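# Seat knob peg in top drawer, leave drawer open

## Task

Push the free knob's square peg all the way into the hole on the top drawer, and have that same drawer open by 85 mm or more. Both conditions must hold with no robot support at the end; afterwards the grippers release and withdraw.

## Robot and tools

Robot: two arms, left_arm and right_arm, mounted facing each other across a table. Each has six joints (waist, shoulder, elbow, wrist pitch, wrist yaw, wrist roll) plus a parallel gripper. The names are labels only; they do not match image sides.

Frame: one scene frame for everything. Origin at the table centre, +z up, table surface at z = +0.020 m. left_arm's base sits on the +y side. A gripper's fingers point along its own +x and close along its own y. The reported end_effector_position is the point between the finger pads, 3 to 4 cm behind the tips, and gets less accurate at long reach.

Tool execute_actions. Argument actions is a list holding one item or nothing. Empty list: no command, just returns the state. A wait item is {"steps": N}, N up to 300 control steps of 1/30 s, with no new command. A motion item is {"rows": [...], "steps": N}, N from 1 to 15 (default 15), up to 15 rows. Each row is used for one step; if rows run out, the last row repeats. Optional pictures (true/false) chooses whether camera images come back. A refused call moves nothing.

Row layout: one list of exactly 14 numbers, each between -1 and 1, covering both arms even if one stays still. Numbers 1 to 6 are left_arm joint offsets in the order waist, shoulder, elbow, wrist pitch, wrist yaw, wrist roll; number 7 is left_arm's opening; numbers 8 to 14 repeat this for right_arm. Joint numbers are offsets, not poses: measured from the joint angles in the most recent result that listed them (or from the robot's actual position if no result in this scene has shown them yet, and for second and later calls within one reply). They are not cumulative between rows. Scale: 1.0 equals 0.9615 rad for waist, shoulder and elbow; 1.713 rad for wrist pitch; 1.767 rad for wrist yaw; 1.728 rad for wrist roll. Sending all zeros is not a pause: it pulls the arm back to the reference angles.

Joint ranges (rad): waist -3.054 to 3.054, shoulder 0.000 to 3.142, elbow 0.000 to 2.356, wrist pitch -1.571 to 1.571, wrist yaw -1.571 to 1.571, wrist roll -3.142 to 3.142. A call asking any joint to go more than 0.010 rad outside its range is refused. True ends may differ by up to 0.010 rad; requests beyond them are clipped, and a "joint sent to its limit" line may appear (possibly about an earlier motion). Missing that line does not prove more room exists.

Opening is absolute, not an offset: +1 fully open, about -0.80 where empty fingers touch; values down to -1 close no further. Closing fully takes at least about 0.5 s. To hold something, command roughly 0.07 below its grip_measured reading; smaller margins grip more softly. Very thin parts (under about 3 mm) get reduced force.

Motion behaviour: speed is capped; each step the target stays within about 0.21 rad (waist, shoulder, elbow), 0.213 (pitch), 0.267 (yaw), 0.228 (roll) of the measured angle, and targets implying a hand jump over 70 mm are scaled down. Friction can make joints fall short or ignore tiny moves, especially at full stretch, so check the reported angles after each move. Between calls the arms keep heading to the last commanded row until they settle or a HELD step occurs.

Result lines: the state line lists, per arm, gripper position (m), orientation quaternion (w,x,y,z) and linear/angular velocities. Joint positions and Joint velocities give each arm's six joints (rad, rad/s) followed by the finger-pad gap (m; 0.088 when fully open). grip_measured is the finger opening on the command scale; it can be about 1 mm off per gripper and reads narrower when squeezing hard. HELD marks steps where a row was not sent. "joint command not followed" means the clearance check altered targets. Joint torques and External joint torques are rough, offset and noisy estimates. MOTOR HOT warns from 50 C; OVER-TEMPERATURE FAULT means the arm is held until cool and may lose power. TORQUE FAULT means a joint hit its load limit and the arm froze for 10 s.

Load limits (N m): waist 17.2, shoulder 21.3, elbow 21.3, wrist pitch 5.61, wrist yaw 5.59, wrist roll 5.24, including carried weight.

Tool zoom_image: camera is one of cam_head_left, cam_head_right, cam_high, cam_low, cam_left_wrist, cam_right_wrist (all 504x504); region is [x0, y0, x1, y1] in pixels from the top-left, at most 504 by 504. It enlarges part of that camera's latest image.

Tool finished_scene: argument scene (integer).

Avoid: dropping the knob, knocking anything off the table, letting the arms collide or press each other, shoving hard, and long heavy holds that heat motors. Occasional outside tugs on held parts or nudges to loose items may happen.

Each tool is called after "Call:" by a JSON object that holds its "method" and its "body".

## Session

Call:
{"method": "execute_actions", "body": {"actions": []}}

Scene clock: 0.00 s of 4500.00 s.
left_arm: end_effector_position=(+0.1676, +0.2107, +0.4408) grip_measured=+1.000 end_effector_quat_wxyz=(+0.703, -0.016, -0.014, -0.711) end_effector_velocity=(-0.003, -0.001, -0.007) end_effector_angular_velocity=(+0.027, +0.007, -0.015) | right_arm: end_effector_position=(-0.0718, -0.1284, +0.4659) grip_measured=+1.000 end_effector_quat_wxyz=(+0.715, +0.022, -0.019, +0.698) end_effector_velocity=(+0.001, +0.001, -0.003) end_effector_angular_velocity=(-0.012, -0.007, -0.000)
Joint positions: left_arm=[-0.004  0.858  0.645  0.256 -0.006 -0.001  0.088] | right_arm=[-0.002  0.844  0.646  0.256 -0.004  0.004  0.088]
Joint velocities: left_arm=[-0.007  0.002 -0.002 -0.022  0.007 -0.007  0.   ] | right_arm=[-0.007  0.002 -0.002 -0.007 -0.007 -0.007  0.   ]
Joint torques (N m, as the arm reports them, + toward a larger angle): no reading
External joint torques (N m, as the arm's controller estimates them; a push from outside toward a larger angle lowers the number): no reading
Heat: left arm: hottest shoulder 24 °C (+0.0 °C/min); right arm: hottest waist 24 °C (+0.0 °C/min).

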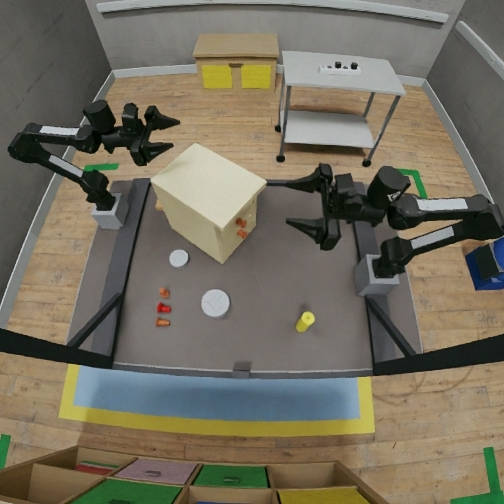

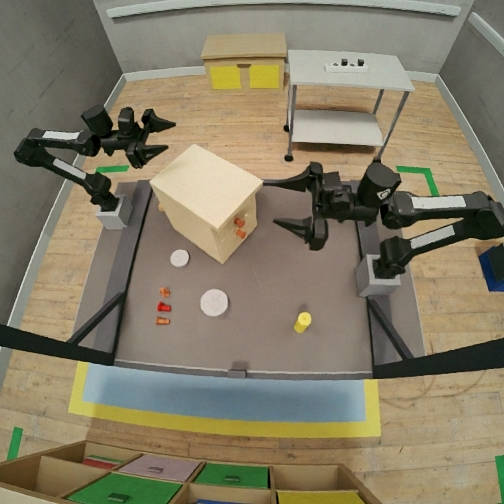

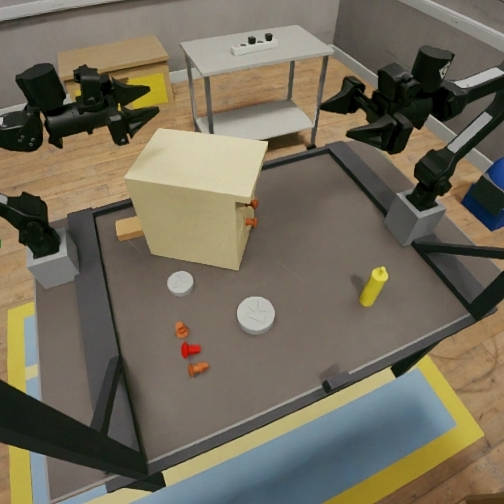

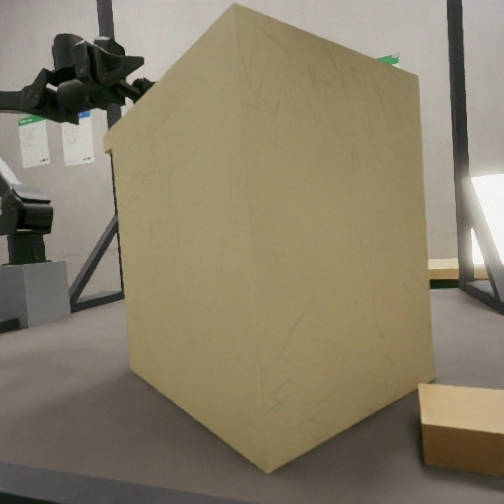

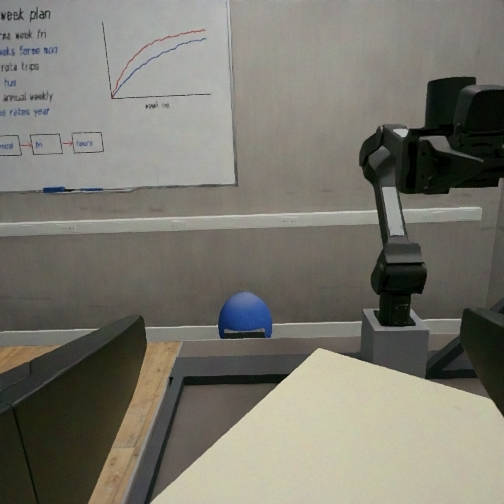

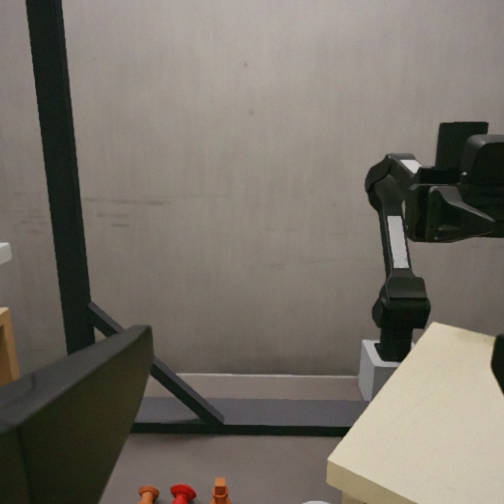

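Call:
{"method": "zoom_image", "body": {"camera": "cam_high", "region": [150,300,250,400]}}

Call:
{"method": "zoom_image", "body": {"camera": "cam_head_left", "region": [190,170,290,270]}}

Call:
{"method": "zoom_image", "body": {"camera": "cam_right_wrist", "region": [120,454,260,504]}}

Region (150, 300, 250, 400) of cam_high's 504x504 image, scaled by 5.040, with more detail than that image has.

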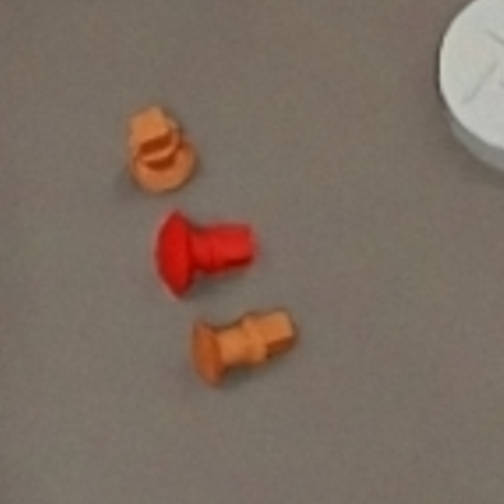

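Region (190, 170, 290, 270) of cam_head_left's 504x504 image, scaled by 5.040, with more detail than that image has.

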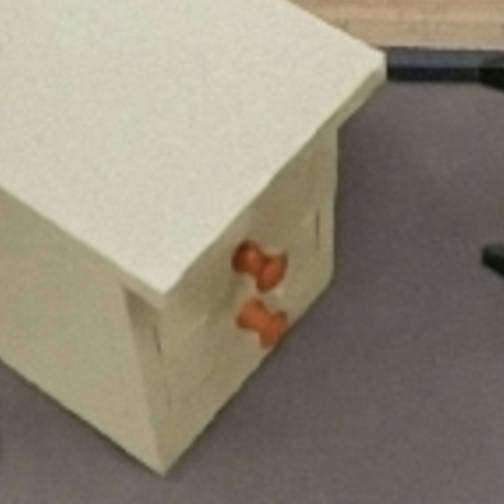

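Region (120, 454, 260, 504) of cam_right_wrist's 504x504 image, scaled by 3.600, with more detail than that image has; it fills the top 180 rows of this view, and the rest is white.

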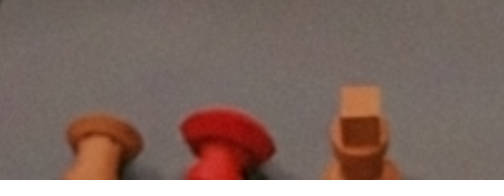

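Call:
{"method": "execute_actions", "body": {"actions": [{"rows":[[-1,0,0,0,0,0,1,-0.3,-0.8,-0.62,-0.2,0,0,1]]}], "pictures": false}}

Call:
{"method": "execute_actions", "body": {"actions": [{"steps":30}], "pictures": false}}

Call:
{"method": "execute_actions", "body": {"actions": [{"rows":[[0,0.6,0.3,-0.6,0,0,1,0,0,0,0,0,0,1]]}], "pictures": false}}

Call:
{"method": "execute_actions", "body": {"actions": [{"steps":30}]}}

Scene clock: 42.03 s of 4500.00 s.
left_arm: end_effector_position=(-0.0655, +0.3179, +0.4408) grip_measured=+1.000 end_effector_quat_wxyz=(+0.356, -0.020, -0.007, -0.934) end_effector_velocity=(-0.338, +0.383, -0.005) end_effector_angular_velocity=(+0.018, -0.013, -1.636) | right_arm: end_effector_position=(-0.0095, -0.2111, +0.3134) grip_measured=+1.000 end_effector_quat_wxyz=(+0.797, -0.069, +0.097, +0.591) end_effector_velocity=(+0.002, +0.007, +0.086) end_effector_angular_velocity=(+0.183, -0.077, +0.010)
Joint positions: left_arm=[-0.837  0.858  0.645  0.256 -0.01  -0.001  0.088] | right_arm=[-0.271  0.413  0.227 -0.053 -0.002  0.004  0.088]
Joint velocities: left_arm=[-1.585 -0.002 -0.002 -0.022  0.051 -0.007  0.   ] | right_arm=[-0.002 -0.002  0.173  0.022 -0.007 -0.022  0.   ]
Joint torques (N m, as the arm reports them, + toward a larger angle): left_arm=[ 0.64 -1.96  7.41  1.7   0.1   0.01] | right_arm=[ 0.27  0.    8.61  1.55 -0.05  0.02]
External joint torques (N m, as the arm's controller estimates them; a push from outside toward a larger angle lowers the number): left_arm=[-0.03  0.35  0.32 -0.04  0.26  0.01] | right_arm=[ 0.27  0.05  2.35  0.   -0.05  0.01]
Heat: left arm: hottest elbow 27 °C (+4.3 °C/min); right arm: hottest elbow 28 °C (+5.7 °C/min).
A step of this action was HELD (marked below), so the robot has no last target. An arm can still carry out its HELD step.
Steps of this call (steps 1 to 90: nothing new was sent; then 38.53 s passed at rest; steps 91 to 105: all 15 steps of this action). Readings (joint positions):
91: left_arm=[-0.020 0.858 0.645 0.256 -0.019 -0.001] | right_arm=[-0.013 0.830 0.634 0.245 -0.012 0.004]
92: left_arm=[-0.074 0.858 0.645 0.256 -0.019 -0.001] | right_arm=[-0.049 0.795 0.607 0.203 -0.012 0.004]
94: left_arm=[-0.196 0.858 0.645 0.256 -0.011 -0.001] | right_arm=[-0.130 0.709 0.530 0.120 -0.006 0.004]
98: left_arm=[-0.431 0.858 0.645 0.256 -0.011 -0.001] | right_arm=[-0.241 0.529 0.355 -0.016 -0.004 0.004]
101: left_arm=[-0.606 0.858 0.645 0.256 -0.011 -0.001] | right_arm=[-0.271 0.394 0.220 -0.073 -0.002 0.004] HELD
102: left_arm=[-0.664 0.858 0.645 0.256 -0.011 -0.001] | right_arm=[-0.271 0.406 0.215 -0.073 -0.002 0.004] HELD
103: left_arm=[-0.723 0.858 0.645 0.256 -0.011 -0.001] | right_arm=[-0.271 0.414 0.216 -0.063 -0.002 0.004] HELD
104: left_arm=[-0.781 0.858 0.645 0.256 -0.011 -0.001] | right_arm=[-0.271 0.414 0.221 -0.056 -0.002 0.004] HELD
105: the state above HELD
joint command not followed: on one or more control steps a check withheld the commanded joint targets of the right arm, and it was not sent them on those steps. On the call's last step the targets were still withheld.
cause: the commanded joint targets would bring two parts of the arm too close to each other (joints 3 (elbow) to 5 (wrist yaw) lie between them); next, command targets that bring no two parts of the arm closer together.

Scene clock: 43.03 s of 4500.00 s.
left_arm: end_effector_position=(-0.0903, +0.3498, +0.4408) grip_measured=+1.000 end_effector_quat_wxyz=(+0.295, -0.020, -0.005, -0.955) end_effector_velocity=(-0.001, +0.002, +0.001) end_effector_angular_velocity=(+0.014, +0.018, -0.011) | right_arm: end_effector_position=(-0.0094, -0.2109, +0.3167) grip_measured=+1.000 end_effector_quat_wxyz=(+0.798, -0.067, +0.095, +0.592) end_effector_velocity=(+0.002, -0.001, -0.003) end_effector_angular_velocity=(-0.014, -0.005, -0.008)
Joint positions: left_arm=[-0.962  0.858  0.645  0.256 -0.005 -0.001  0.088] | right_arm=[-0.271  0.413  0.234 -0.053 -0.002  0.004  0.088]
Joint velocities: left_arm=[-0.002 -0.002 -0.002  0.007  0.007 -0.022  0.   ] | right_arm=[-0.002  0.002 -0.002 -0.007  0.007 -0.007  0.   ]
Joint torques (N m, as the arm reports them, + toward a larger angle): left_arm=[-0.36 -1.75  7.36  1.75 -0.07  0.02] | right_arm=[ 0.27 -0.02  9.09  1.56 -0.05  0.02]
External joint torques (N m, as the arm's controller estimates them; a push from outside toward a larger angle lowers the number): left_arm=[-0.37  0.34  0.33  0.04 -0.07  0.01] | right_arm=[ 0.28  0.12  2.24 -0.14 -0.05  0.01]
Heat: left arm: hottest elbow 27 °C (+4.2 °C/min); right arm: hottest elbow 28 °C (+5.6 °C/min).
Steps of this call (steps 1 to 30: nothing new was sent). Readings (joint positions):
1: left_arm=[-0.884 0.858 0.645 0.256 -0.006 -0.001] | right_arm=[-0.271 0.413 0.232 -0.053 -0.002 0.004]
2: left_arm=[-0.916 0.858 0.645 0.256 -0.005 -0.001] | right_arm=[-0.271 0.413 0.234 -0.053 -0.002 0.004]
4: left_arm=[-0.946 0.858 0.645 0.256 -0.005 -0.001] | right_arm=[-0.271 0.413 0.234 -0.053 -0.002 0.004]
8: left_arm=[-0.958 0.858 0.645 0.256 -0.005 -0.001] | right_arm=[-0.271 0.413 0.234 -0.053 -0.002 0.004]
30: the state above

Scene clock: 43.53 s of 4500.00 s.
left_arm: end_effector_position=(-0.1062, +0.3391, +0.2327) grip_measured=+1.000 end_effector_quat_wxyz=(+0.257, +0.473, +0.144, -0.830) end_effector_velocity=(+0.257, +0.169, -0.233) end_effector_angular_velocity=(+0.993, -1.496, +0.020) | right_arm: end_effector_position=(-0.0094, -0.2109, +0.3167) grip_measured=+1.000 end_effector_quat_wxyz=(+0.798, -0.067, +0.095, +0.592) end_effector_velocity=(-0.002, -0.001, -0.005) end_effector_angular_velocity=(-0.014, +0.029, +0.005)
Joint positions: left_arm=[-0.962  1.426  0.921 -0.529 -0.005 -0.001  0.088] | right_arm=[-0.271  0.413  0.234 -0.053 -0.002  0.004  0.088]
Joint velocities: left_arm=[ 0.002  0.154 -0.007 -1.634 -0.022 -0.007  0.   ] | right_arm=[ 0.002 -0.002 -0.002 -0.022 -0.007  0.022  0.   ]
Joint torques (N m, as the arm reports them, + toward a larger angle): left_arm=[ 0.06 -4.95  8.01  1.21  0.03 -0.02] | right_arm=[ 0.    0.13  8.02  1.49 -0.01  0.02]
External joint torques (N m, as the arm's controller estimates them; a push from outside toward a larger angle lowers the number): left_arm=[ 0.    1.77  0.54 -0.05  0.06 -0.02] | right_arm=[ 0.    0.27  1.19 -0.21  0.    0.01]
Heat: left arm: hottest elbow 27 °C (+4.1 °C/min); right arm: hottest elbow 28 °C (+5.5 °C/min).
Steps of this call (steps 1 to 15: all 15 steps of this action). Readings (joint positions):
1: left_arm=[-0.962 0.880 0.668 0.218 -0.005 -0.001] | right_arm=[-0.271 0.413 0.234 -0.053 -0.002 0.004]
2: left_arm=[-0.962 0.924 0.725 0.152 -0.005 -0.001] | right_arm=[-0.271 0.413 0.234 -0.053 -0.002 0.004]
4: left_arm=[-0.962 1.043 0.843 0.049 -0.005 -0.001] | right_arm=[-0.271 0.413 0.234 -0.053 -0.002 0.004]
8: left_arm=[-0.962 1.224 0.917 -0.139 -0.005 -0.001] | right_arm=[-0.271 0.413 0.234 -0.053 -0.002 0.004]
15: the state above

Scene clock: 44.53 s of 4500.00 s.
left_arm: end_effector_position=(-0.0677, +0.3651, +0.2121) grip_measured=+1.000 end_effector_quat_wxyz=(+0.238, +0.568, +0.173, -0.768) end_effector_velocity=(-0.002, +0.001, +0.002) end_effector_angular_velocity=(+0.001, +0.015, +0.002) | right_arm: end_effector_position=(-0.0094, -0.2109, +0.3167) grip_measured=+1.000 end_effector_quat_wxyz=(+0.798, -0.067, +0.095, +0.592) end_effector_velocity=(-0.001, -0.001, -0.008) end_effector_angular_velocity=(-0.027, +0.003, +0.006)
Joint positions: left_arm=[-0.962  1.429  0.925 -0.769 -0.005 -0.001  0.088] | right_arm=[-0.271  0.413  0.234 -0.053 -0.002  0.004  0.088]
Joint velocities: left_arm=[-0.002 -0.007 -0.002  0.007  0.007 -0.007  0.   ] | right_arm=[-0.002 -0.002 -0.007 -0.022 -0.007 -0.007  0.   ]
Joint torques (N m, as the arm reports them, + toward a larger angle): left_arm=[-0.02 -3.47  7.16  0.71  0.01 -0.04] | right_arm=[ 0.    0.13  8.02  1.49 -0.01  0.02]
External joint torques (N m, as the arm's controller estimates them; a push from outside toward a larger angle lowers the number): left_arm=[-0.02  1.56  1.02 -0.15  0.02 -0.04] | right_arm=[ 0.01  0.24  1.25 -0.18 -0.01  0.01]
Heat: left arm: hottest elbow 28 °C (+5.4 °C/min); right arm: hottest elbow 28 °C (+5.4 °C/min).
Steps of this call (steps 1 to 30: the robot went on to your last target). Readings (joint positions):
1: left_arm=[-0.962 1.428 0.921 -0.586 -0.005 -0.001] | right_arm=[-0.271 0.413 0.234 -0.053 -0.002 0.004]
2: left_arm=[-0.962 1.428 0.921 -0.642 -0.005 -0.001] | right_arm=[-0.271 0.413 0.234 -0.053 -0.002 0.004]
4: left_arm=[-0.962 1.428 0.922 -0.713 -0.005 -0.001] | right_arm=[-0.271 0.413 0.234 -0.053 -0.002 0.004]
8: left_arm=[-0.962 1.429 0.924 -0.756 -0.005 -0.001] | right_arm=[-0.271 0.413 0.234 -0.053 -0.002 0.004]
30: the state above
All arms were judged still, so your last target was given up. Only a new action makes them travel on or press farther. Fingers that are still opening or closing keep moving.

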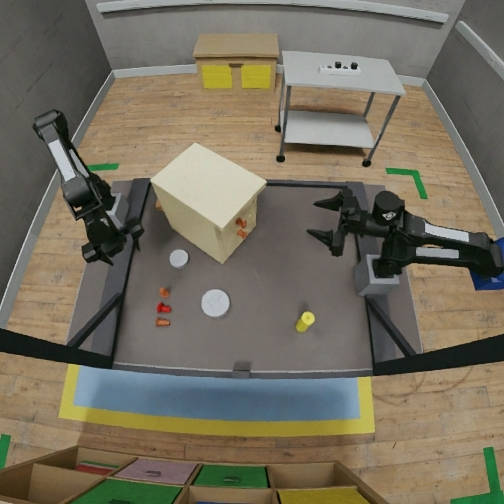

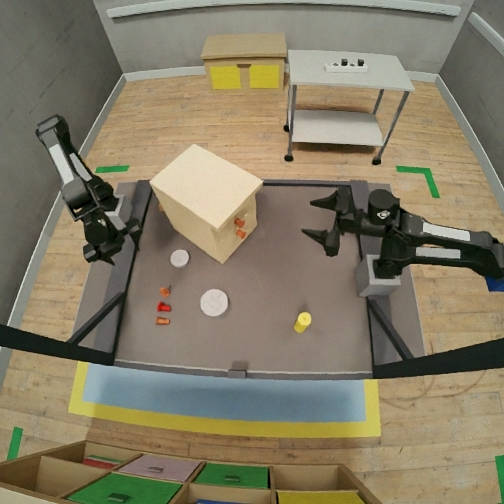

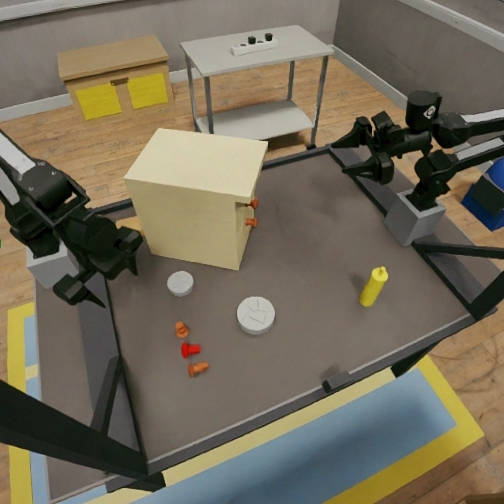

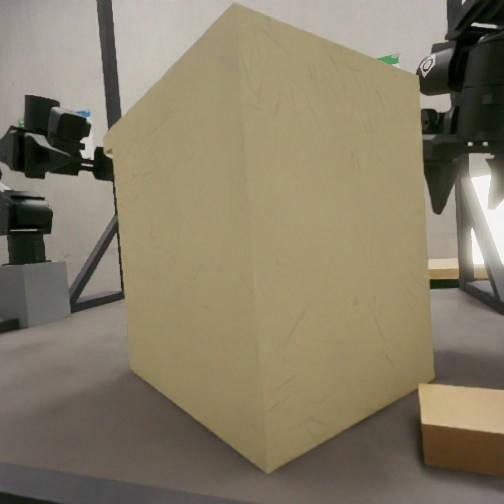

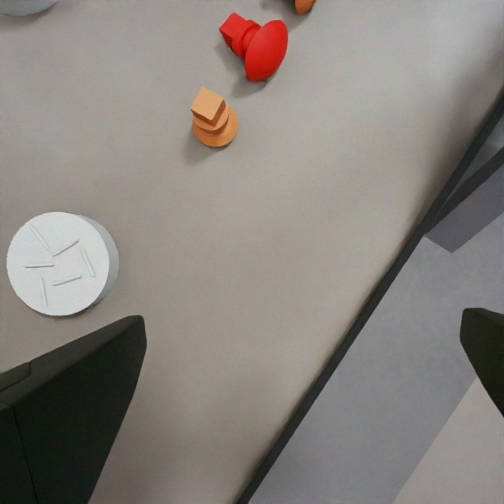

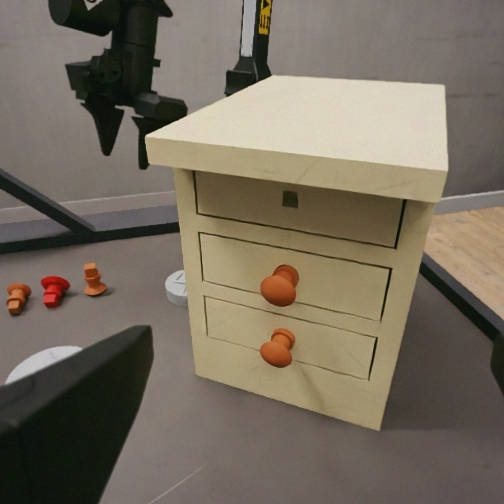

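Call:
{"method": "execute_actions", "body": {"actions": [{"rows":[[0.07,0.77,0.97,-0.215,0,0,1,-0.1,0.72,0.2,0.235,0,0,1]]}], "pictures": false}}

Call:
{"method": "execute_actions", "body": {"actions": [{"steps":20}]}}

Scene clock: 73.50 s of 4500.00 s.
left_arm: end_effector_position=(-0.1591, +0.2705, +0.1860) grip_measured=+1.000 end_effector_quat_wxyz=(+0.234, +0.659, +0.225, -0.679) end_effector_velocity=(-0.233, -0.181, +0.108) end_effector_angular_velocity=(-0.453, +0.573, +0.005) | right_arm: end_effector_position=(+0.0462, -0.1338, +0.3032) grip_measured=+1.000 end_effector_quat_wxyz=(+0.818, -0.091, +0.140, +0.550) end_effector_velocity=(+0.009, +0.019, -0.045) end_effector_angular_velocity=(-0.089, +0.047, -0.003)
Joint positions: left_arm=[-0.897  2.149  1.741 -1.131 -0.003 -0.001  0.088] | right_arm=[-0.363  1.091  0.422  0.334 -0.003  0.004  0.088]
Joint velocities: left_arm=[-0.002  0.481  1.175  0.037 -0.007 -0.007  0.   ] | right_arm=[-0.007  0.222 -0.002  0.125 -0.007  0.007  0.   ]
Joint torques (N m, as the arm reports them, + toward a larger angle): left_arm=[  0.26 -10.17   7.65   0.17  -0.05  -0.02] | right_arm=[-0.27 -3.11  8.01  2.16  0.02  0.02]
External joint torques (N m, as the arm's controller estimates them; a push from outside toward a larger angle lowers the number): left_arm=[ 0.28  1.69  2.01  0.13 -0.03 -0.02] | right_arm=[-0.29  1.05  0.37  0.06  0.03  0.01]
Heat: left arm: hottest elbow 29 °C (+5.0 °C/min); right arm: hottest elbow 30 °C (+5.0 °C/min).
Steps of this call (steps 1 to 90: nothing new was sent; then 25.47 s passed at rest; steps 91 to 105: all 15 steps of this action). Readings (joint positions):
91: left_arm=[-0.958 1.453 0.950 -0.810 -0.003 -0.001] | right_arm=[-0.277 0.432 0.245 -0.040 -0.006 0.004]
92: left_arm=[-0.945 1.501 1.010 -0.892 -0.003 -0.001] | right_arm=[-0.297 0.481 0.268 0.007 -0.006 0.004]
94: left_arm=[-0.916 1.618 1.131 -0.986 -0.003 -0.001] | right_arm=[-0.334 0.597 0.340 0.128 -0.004 0.004]
98: left_arm=[-0.897 1.840 1.358 -1.103 -0.003 -0.001] | right_arm=[-0.360 0.814 0.431 0.308 -0.003 0.004]
105: the state above

Scene clock: 74.17 s of 4500.00 s.
left_arm: end_effector_position=(-0.1799, +0.2543, +0.2116) grip_measured=+1.000 end_effector_quat_wxyz=(+0.245, +0.625, +0.213, -0.710) end_effector_velocity=(+0.000, +0.000, -0.001) end_effector_angular_velocity=(-0.007, -0.002, +0.006) | right_arm: end_effector_position=(+0.0468, -0.1326, +0.3026) grip_measured=+1.000 end_effector_quat_wxyz=(+0.818, -0.090, +0.139, +0.550) end_effector_velocity=(+0.001, -0.002, -0.001) end_effector_angular_velocity=(+0.004, +0.003, -0.012)
Joint positions: left_arm=[-0.897  2.16   1.853 -1.136 -0.003 -0.001  0.088] | right_arm=[-0.364  1.101  0.422  0.346 -0.003  0.004  0.088]
Joint velocities: left_arm=[-0.002 -0.002 -0.007  0.007 -0.007 -0.007  0.   ] | right_arm=[-0.002 -0.002 -0.007  0.007  0.007  0.007  0.   ]
Joint torques (N m, as the arm reports them, + toward a larger angle): left_arm=[ 0.17 -7.54  6.34  0.54 -0.02 -0.03] | right_arm=[-0.31 -2.1   7.99  1.68  0.02  0.02]
External joint torques (N m, as the arm's controller estimates them; a push from outside toward a larger angle lowers the number): left_arm=[ 0.16  2.56  0.41 -0.03  0.   -0.03] | right_arm=[-0.29  1.02  1.54 -0.03  0.02  0.01]
Heat: left arm: hottest elbow 29 °C (+4.1 °C/min); right arm: hottest elbow 30 °C (+5.1 °C/min).
Steps of this call (steps 1 to 20: the robot went on to your last target). Readings (joint positions):
1: left_arm=[-0.897 2.159 1.775 -1.131 -0.003 -0.001] | right_arm=[-0.363 1.096 0.422 0.340 -0.003 0.004]
2: left_arm=[-0.897 2.161 1.800 -1.131 -0.003 -0.001] | right_arm=[-0.364 1.097 0.422 0.344 -0.003 0.004]
4: left_arm=[-0.897 2.159 1.836 -1.132 -0.003 -0.001] | right_arm=[-0.364 1.097 0.422 0.346 -0.003 0.004]
8: left_arm=[-0.897 2.159 1.853 -1.134 -0.003 -0.001] | right_arm=[-0.364 1.100 0.422 0.346 -0.003 0.004]
20: the state above

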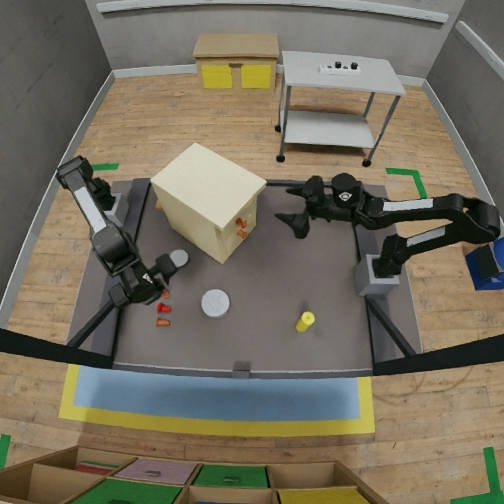

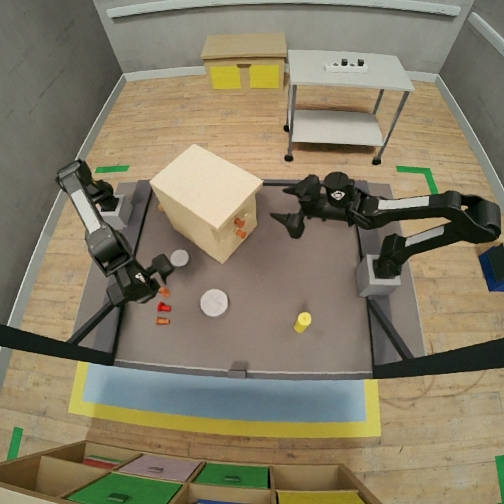

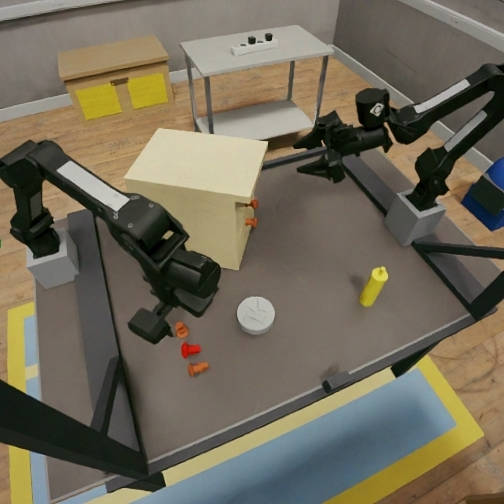

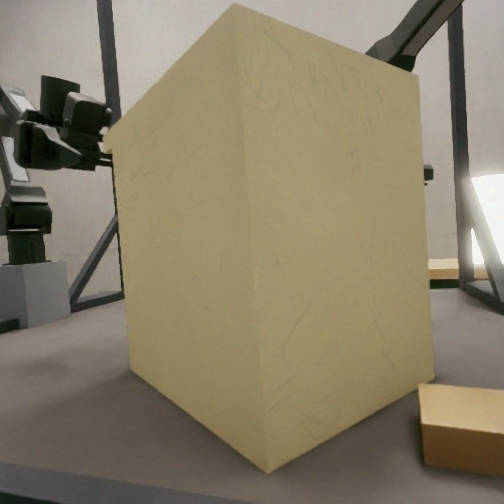

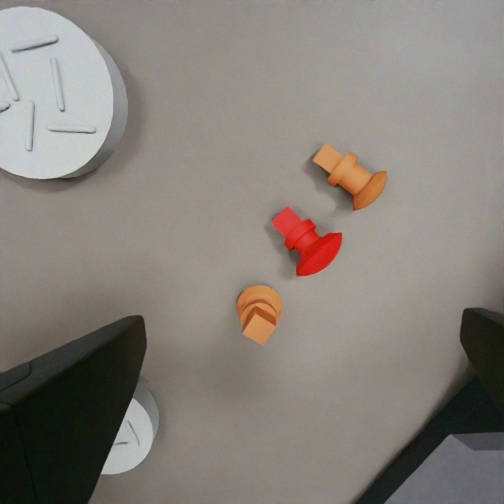

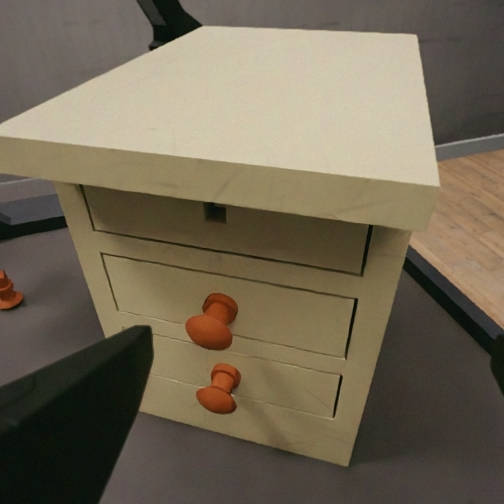

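Call:
{"method": "zoom_image", "body": {"camera": "cam_left_wrist", "region": [200,130,420,350]}}

Call:
{"method": "zoom_image", "body": {"camera": "cam_right_wrist", "region": [130,170,330,370]}}

Region (200, 130, 420, 350) of cam_left_wrist's 504x504 image, scaled by 2.291, with more detail than that image has.

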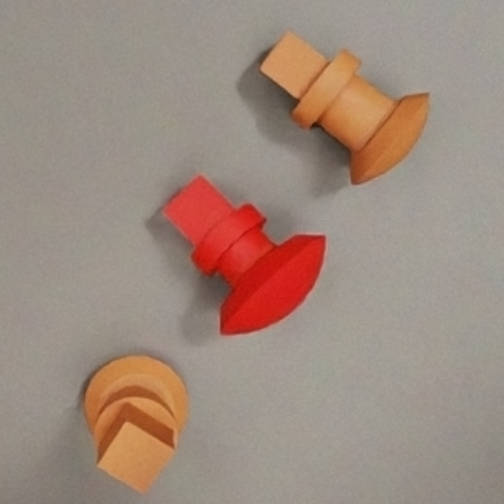

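Region (130, 170, 330, 370) of cam_right_wrist's 504x504 image, scaled by 2.520, with more detail than that image has.

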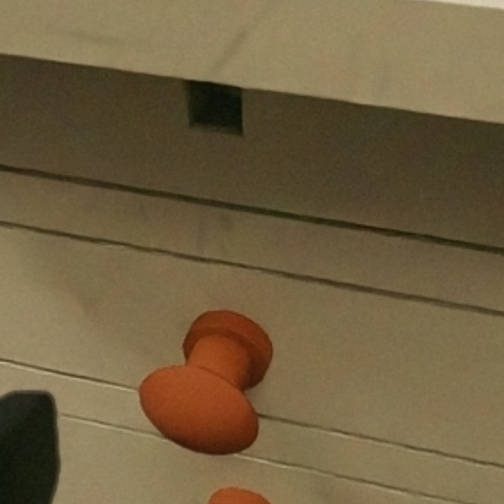

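Call:
{"method": "execute_actions", "body": {"actions": [{"rows":[[-0.066,0.455,0.39,-0.036,0,-0.555,0,0.25,-0.3,0,0,0,0,1]]}], "pictures": false}}

Call:
{"method": "execute_actions", "body": {"actions": [{"steps":15}]}}

Scene clock: 101.97 s of 4500.00 s.
left_arm: end_effector_position=(-0.2347, +0.2531, +0.1046) grip_measured=+0.007 end_effector_quat_wxyz=(+0.478, +0.530, +0.474, -0.517) end_effector_velocity=(-0.026, -0.032, +0.036) end_effector_angular_velocity=(-0.107, +0.117, +0.850) | right_arm: end_effector_position=(-0.0339, -0.1394, +0.3894) grip_measured=+1.000 end_effector_quat_wxyz=(+0.757, -0.014, +0.019, +0.653) end_effector_velocity=(-0.004, -0.001, -0.001) end_effector_angular_velocity=(-0.006, -0.021, +0.016)
Joint positions: left_arm=[-0.963  2.6    2.207 -1.197 -0.003 -0.883  0.039] | right_arm=[-0.128  0.818  0.425  0.346 -0.006  0.004  0.088]
Joint velocities: left_arm=[ 0.022 -0.002  0.144  0.007 -0.007 -0.828 -0.003] | right_arm=[ 0.007 -0.007 -0.002 -0.007 -0.007 -0.022  0.   ]
Joint torques (N m, as the arm reports them, + toward a larger angle): left_arm=[  0.25 -10.56   7.17   0.33  -0.01  -0.14] | right_arm=[ 0.31 -1.88  7.59  1.48  0.1   0.02]
External joint torques (N m, as the arm's controller estimates them; a push from outside toward a larger angle lowers the number): left_arm=[ 0.53  2.3   1.55 -0.08  0.03 -0.12] | right_arm=[ 0.31 -0.08  0.79 -0.21  0.11  0.02]
Heat: left arm: hottest shoulder 31 °C (+4.0 °C/min); right arm: hottest elbow 31 °C (+3.0 °C/min).
Steps of this call (steps 1 to 15: the robot went on to your last target; steps 16 to 90: nothing new was sent; then 24.30 s passed at rest; steps 91 to 105: all 15 steps of this action). Readings (joint positions):
91: left_arm=[-0.899 2.183 1.880 -1.162 -0.003 -0.040] | right_arm=[-0.352 1.085 0.422 0.344 0.007 0.004]
92: left_arm=[-0.906 2.226 1.944 -1.182 -0.003 -0.109] | right_arm=[-0.310 1.053 0.418 0.335 0.008 0.004]
94: left_arm=[-0.929 2.326 2.071 -1.171 -0.003 -0.234] | right_arm=[-0.219 0.961 0.415 0.341 -0.003 0.004]
98: left_arm=[-0.964 2.505 2.198 -1.185 -0.003 -0.481] | right_arm=[-0.138 0.830 0.424 0.351 -0.007 0.004]
105: the state above

Scene clock: 102.47 s of 4500.00 s.
left_arm: end_effector_position=(-0.2382, +0.2501, +0.1094) grip_measured=+0.003 end_effector_quat_wxyz=(+0.496, +0.505, +0.494, -0.505) end_effector_velocity=(+0.002, +0.001, +0.001) end_effector_angular_velocity=(+0.010, -0.002, +0.010) | right_arm: end_effector_position=(-0.0341, -0.1394, +0.3895) grip_measured=+1.000 end_effector_quat_wxyz=(+0.757, -0.014, +0.019, +0.653) end_effector_velocity=(-0.001, -0.001, -0.001) end_effector_angular_velocity=(-0.001, +0.008, +0.005)
Joint positions: left_arm=[-0.962  2.599  2.225 -1.197 -0.003 -0.957  0.039] | right_arm=[-0.127  0.818  0.425  0.346 -0.006  0.004  0.088]
Joint velocities: left_arm=[ 0.002 -0.002 -0.002 -0.007  0.007 -0.007 -0.   ] | right_arm=[-0.002 -0.007 -0.002 -0.007 -0.007  0.007  0.   ]
Joint torques (N m, as the arm reports them, + toward a larger angle): left_arm=[  0.3  -10.37   6.13   0.34  -0.01  -0.13] | right_arm=[ 0.32 -1.96  7.62  1.47  0.1   0.02]
External joint torques (N m, as the arm's controller estimates them; a push from outside toward a larger angle lowers the number): left_arm=[ 0.22  1.66  0.54  0.05  0.05 -0.13] | right_arm=[ 0.32 -0.11  0.77 -0.23  0.11  0.01]
Heat: left arm: hottest shoulder 31 °C (+4.0 °C/min); right arm: hottest elbow 31 °C (+3.0 °C/min).
Steps of this call (steps 1 to 15: the robot went on to your last target). Readings (joint positions):
1: left_arm=[-0.962 2.600 2.213 -1.197 -0.003 -0.906] | right_arm=[-0.127 0.818 0.425 0.346 -0.006 0.004]
2: left_arm=[-0.962 2.600 2.219 -1.197 -0.003 -0.922] | right_arm=[-0.127 0.818 0.425 0.346 -0.006 0.004]
4: left_arm=[-0.962 2.599 2.225 -1.197 -0.003 -0.941] | right_arm=[-0.127 0.818 0.425 0.346 -0.006 0.004]
8: left_arm=[-0.962 2.599 2.225 -1.197 -0.003 -0.954] | right_arm=[-0.127 0.818 0.425 0.346 -0.006 0.004]
15: the state above

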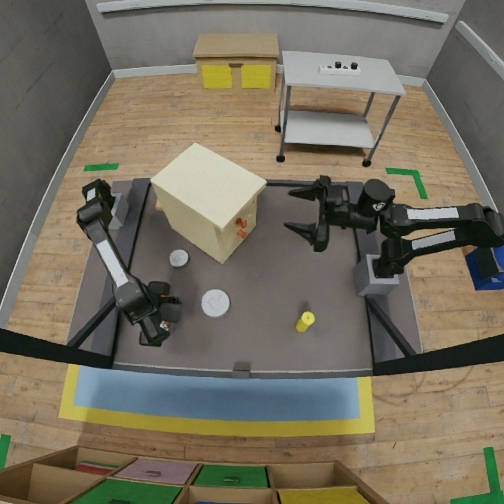

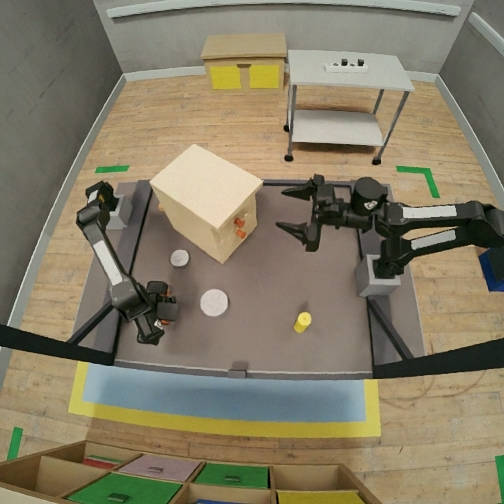

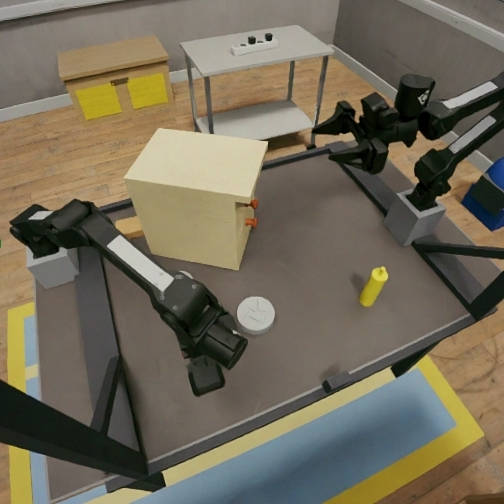

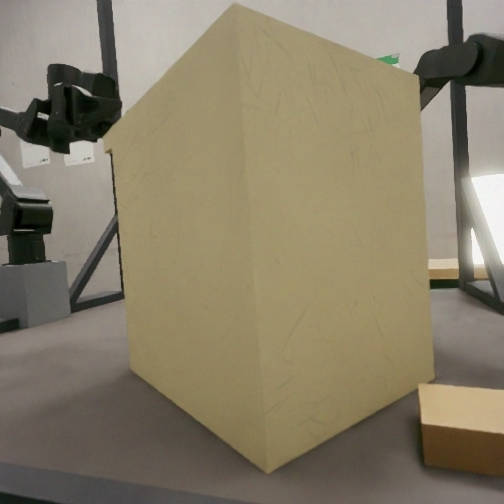

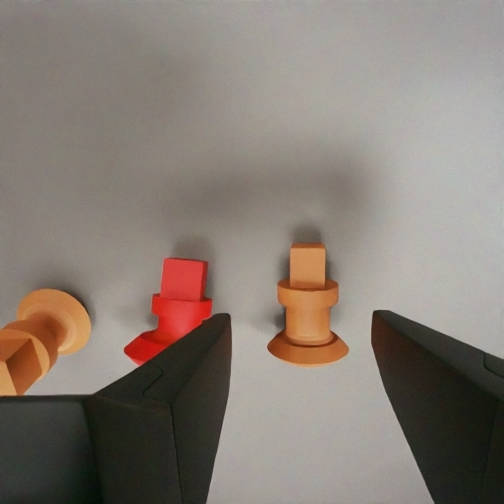

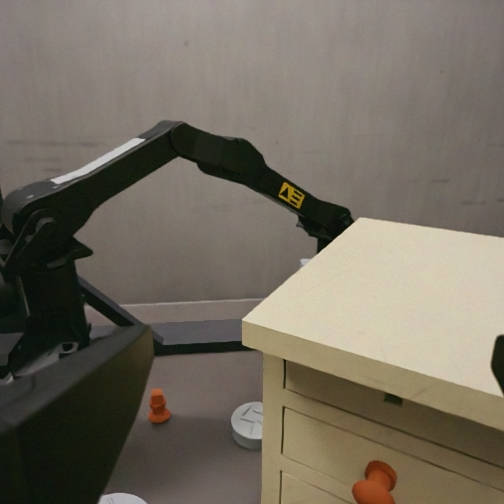

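Call:
{"method": "execute_actions", "body": {"actions": [{"rows":[[0,0.03,0.006,0.016,0,0,-0.15,0,0,0,0,0,0,1],[0,0.06,0.006,0.032,0,0,-0.15,0,0,0,0,0,0,1],[0,0.06,0.006,0.032,0,0,-0.15,0,0,0,0,0,0,1],[0,0.093,0.008,0.052,0,0,-0.15,0,0,0,0,0,0,1]]}]}}

Scene clock: 113.37 s of 4500.00 s.
left_arm: end_effector_position=(-0.2463, +0.2446, +0.0721) grip_measured=-0.147 end_effector_quat_wxyz=(+0.496, +0.501, +0.495, -0.509) end_effector_velocity=(-0.006, -0.004, +0.001) end_effector_angular_velocity=(-0.027, +0.026, +0.005) | right_arm: end_effector_position=(-0.0341, -0.1394, +0.3895) grip_measured=+1.000 end_effector_quat_wxyz=(+0.757, -0.014, +0.019, +0.653) end_effector_velocity=(-0.000, -0.000, -0.002) end_effector_angular_velocity=(-0.010, -0.020, +0.006)
Joint positions: left_arm=[-0.962  2.681  2.232 -1.111 -0.003 -0.957  0.032] | right_arm=[-0.127  0.818  0.425  0.346 -0.006  0.004  0.088]
Joint velocities: left_arm=[-0.002 -0.002 -0.002  0.037 -0.007 -0.007 -0.001] | right_arm=[-0.002 -0.002 -0.002 -0.007 -0.007 -0.022  0.   ]
Joint torques (N m, as the arm reports them, + toward a larger angle): left_arm=[ 0.1  -9.7   5.6   0.5  -0.05 -0.02] | right_arm=[ 0.01 -1.41  7.95  1.48  0.    0.02]
External joint torques (N m, as the arm's controller estimates them; a push from outside toward a larger angle lowers the number): left_arm=[ 0.1   2.68  0.03  0.23  0.   -0.02] | right_arm=[ 0.01  0.4   1.16 -0.2   0.    0.01]
Heat: left arm: hottest shoulder 35 °C (+7.0 °C/min); right arm: hottest elbow 31 °C (+2.0 °C/min).
Steps of this call (steps 1 to 15: the robot went on to your last target; steps 16 to 90: nothing new was sent; then 7.40 s passed at rest; steps 91 to 105: all 15 steps of this action). Readings (joint positions):
91: left_arm=[-0.962 2.599 2.225 -1.196 -0.003 -0.957] | right_arm=[-0.127 0.818 0.425 0.346 -0.006 0.004]
92: left_arm=[-0.962 2.604 2.225 -1.188 -0.003 -0.957] | right_arm=[-0.127 0.818 0.425 0.346 -0.006 0.004]
94: left_arm=[-0.962 2.618 2.229 -1.155 -0.003 -0.957] | right_arm=[-0.127 0.818 0.425 0.346 -0.006 0.004]
98: left_arm=[-0.962 2.661 2.232 -1.122 -0.003 -0.957] | right_arm=[-0.127 0.818 0.425 0.346 -0.006 0.004]
105: the state above

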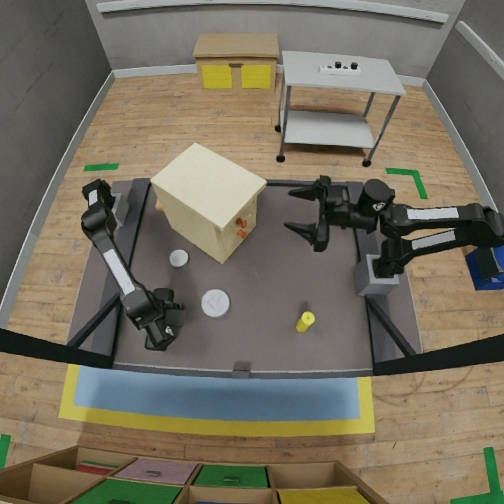

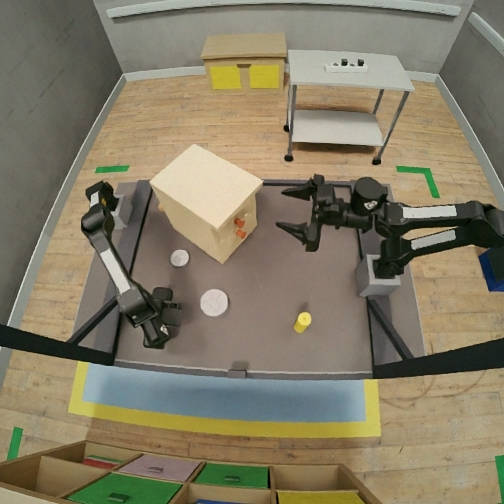

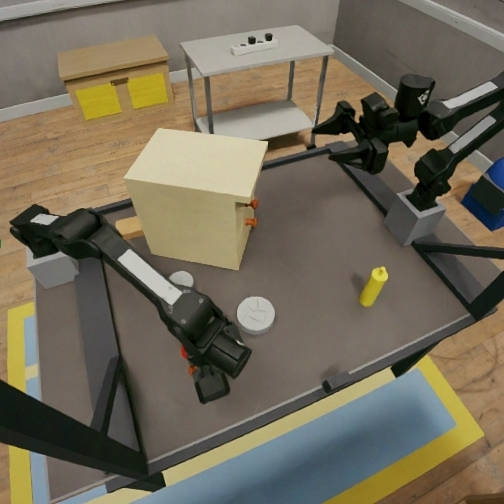

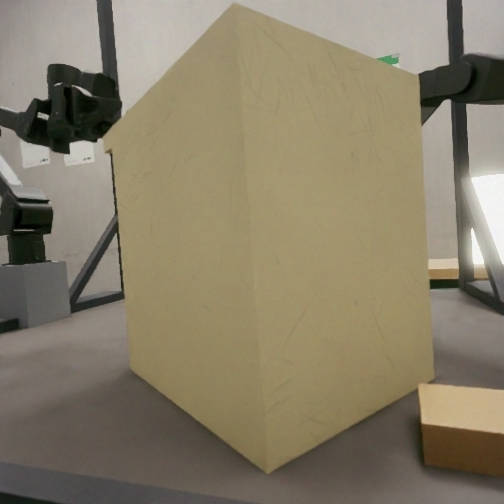

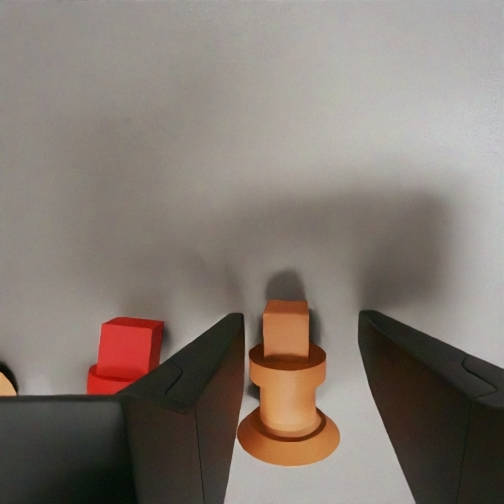

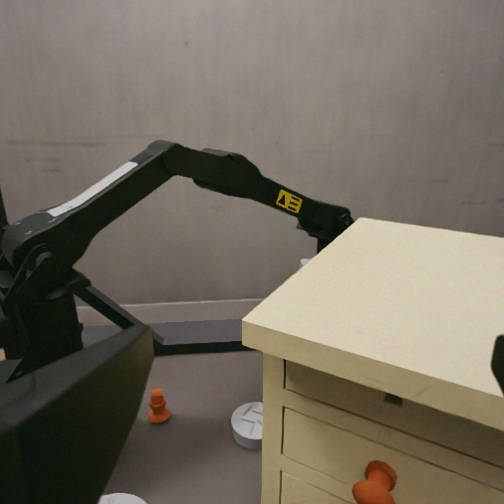

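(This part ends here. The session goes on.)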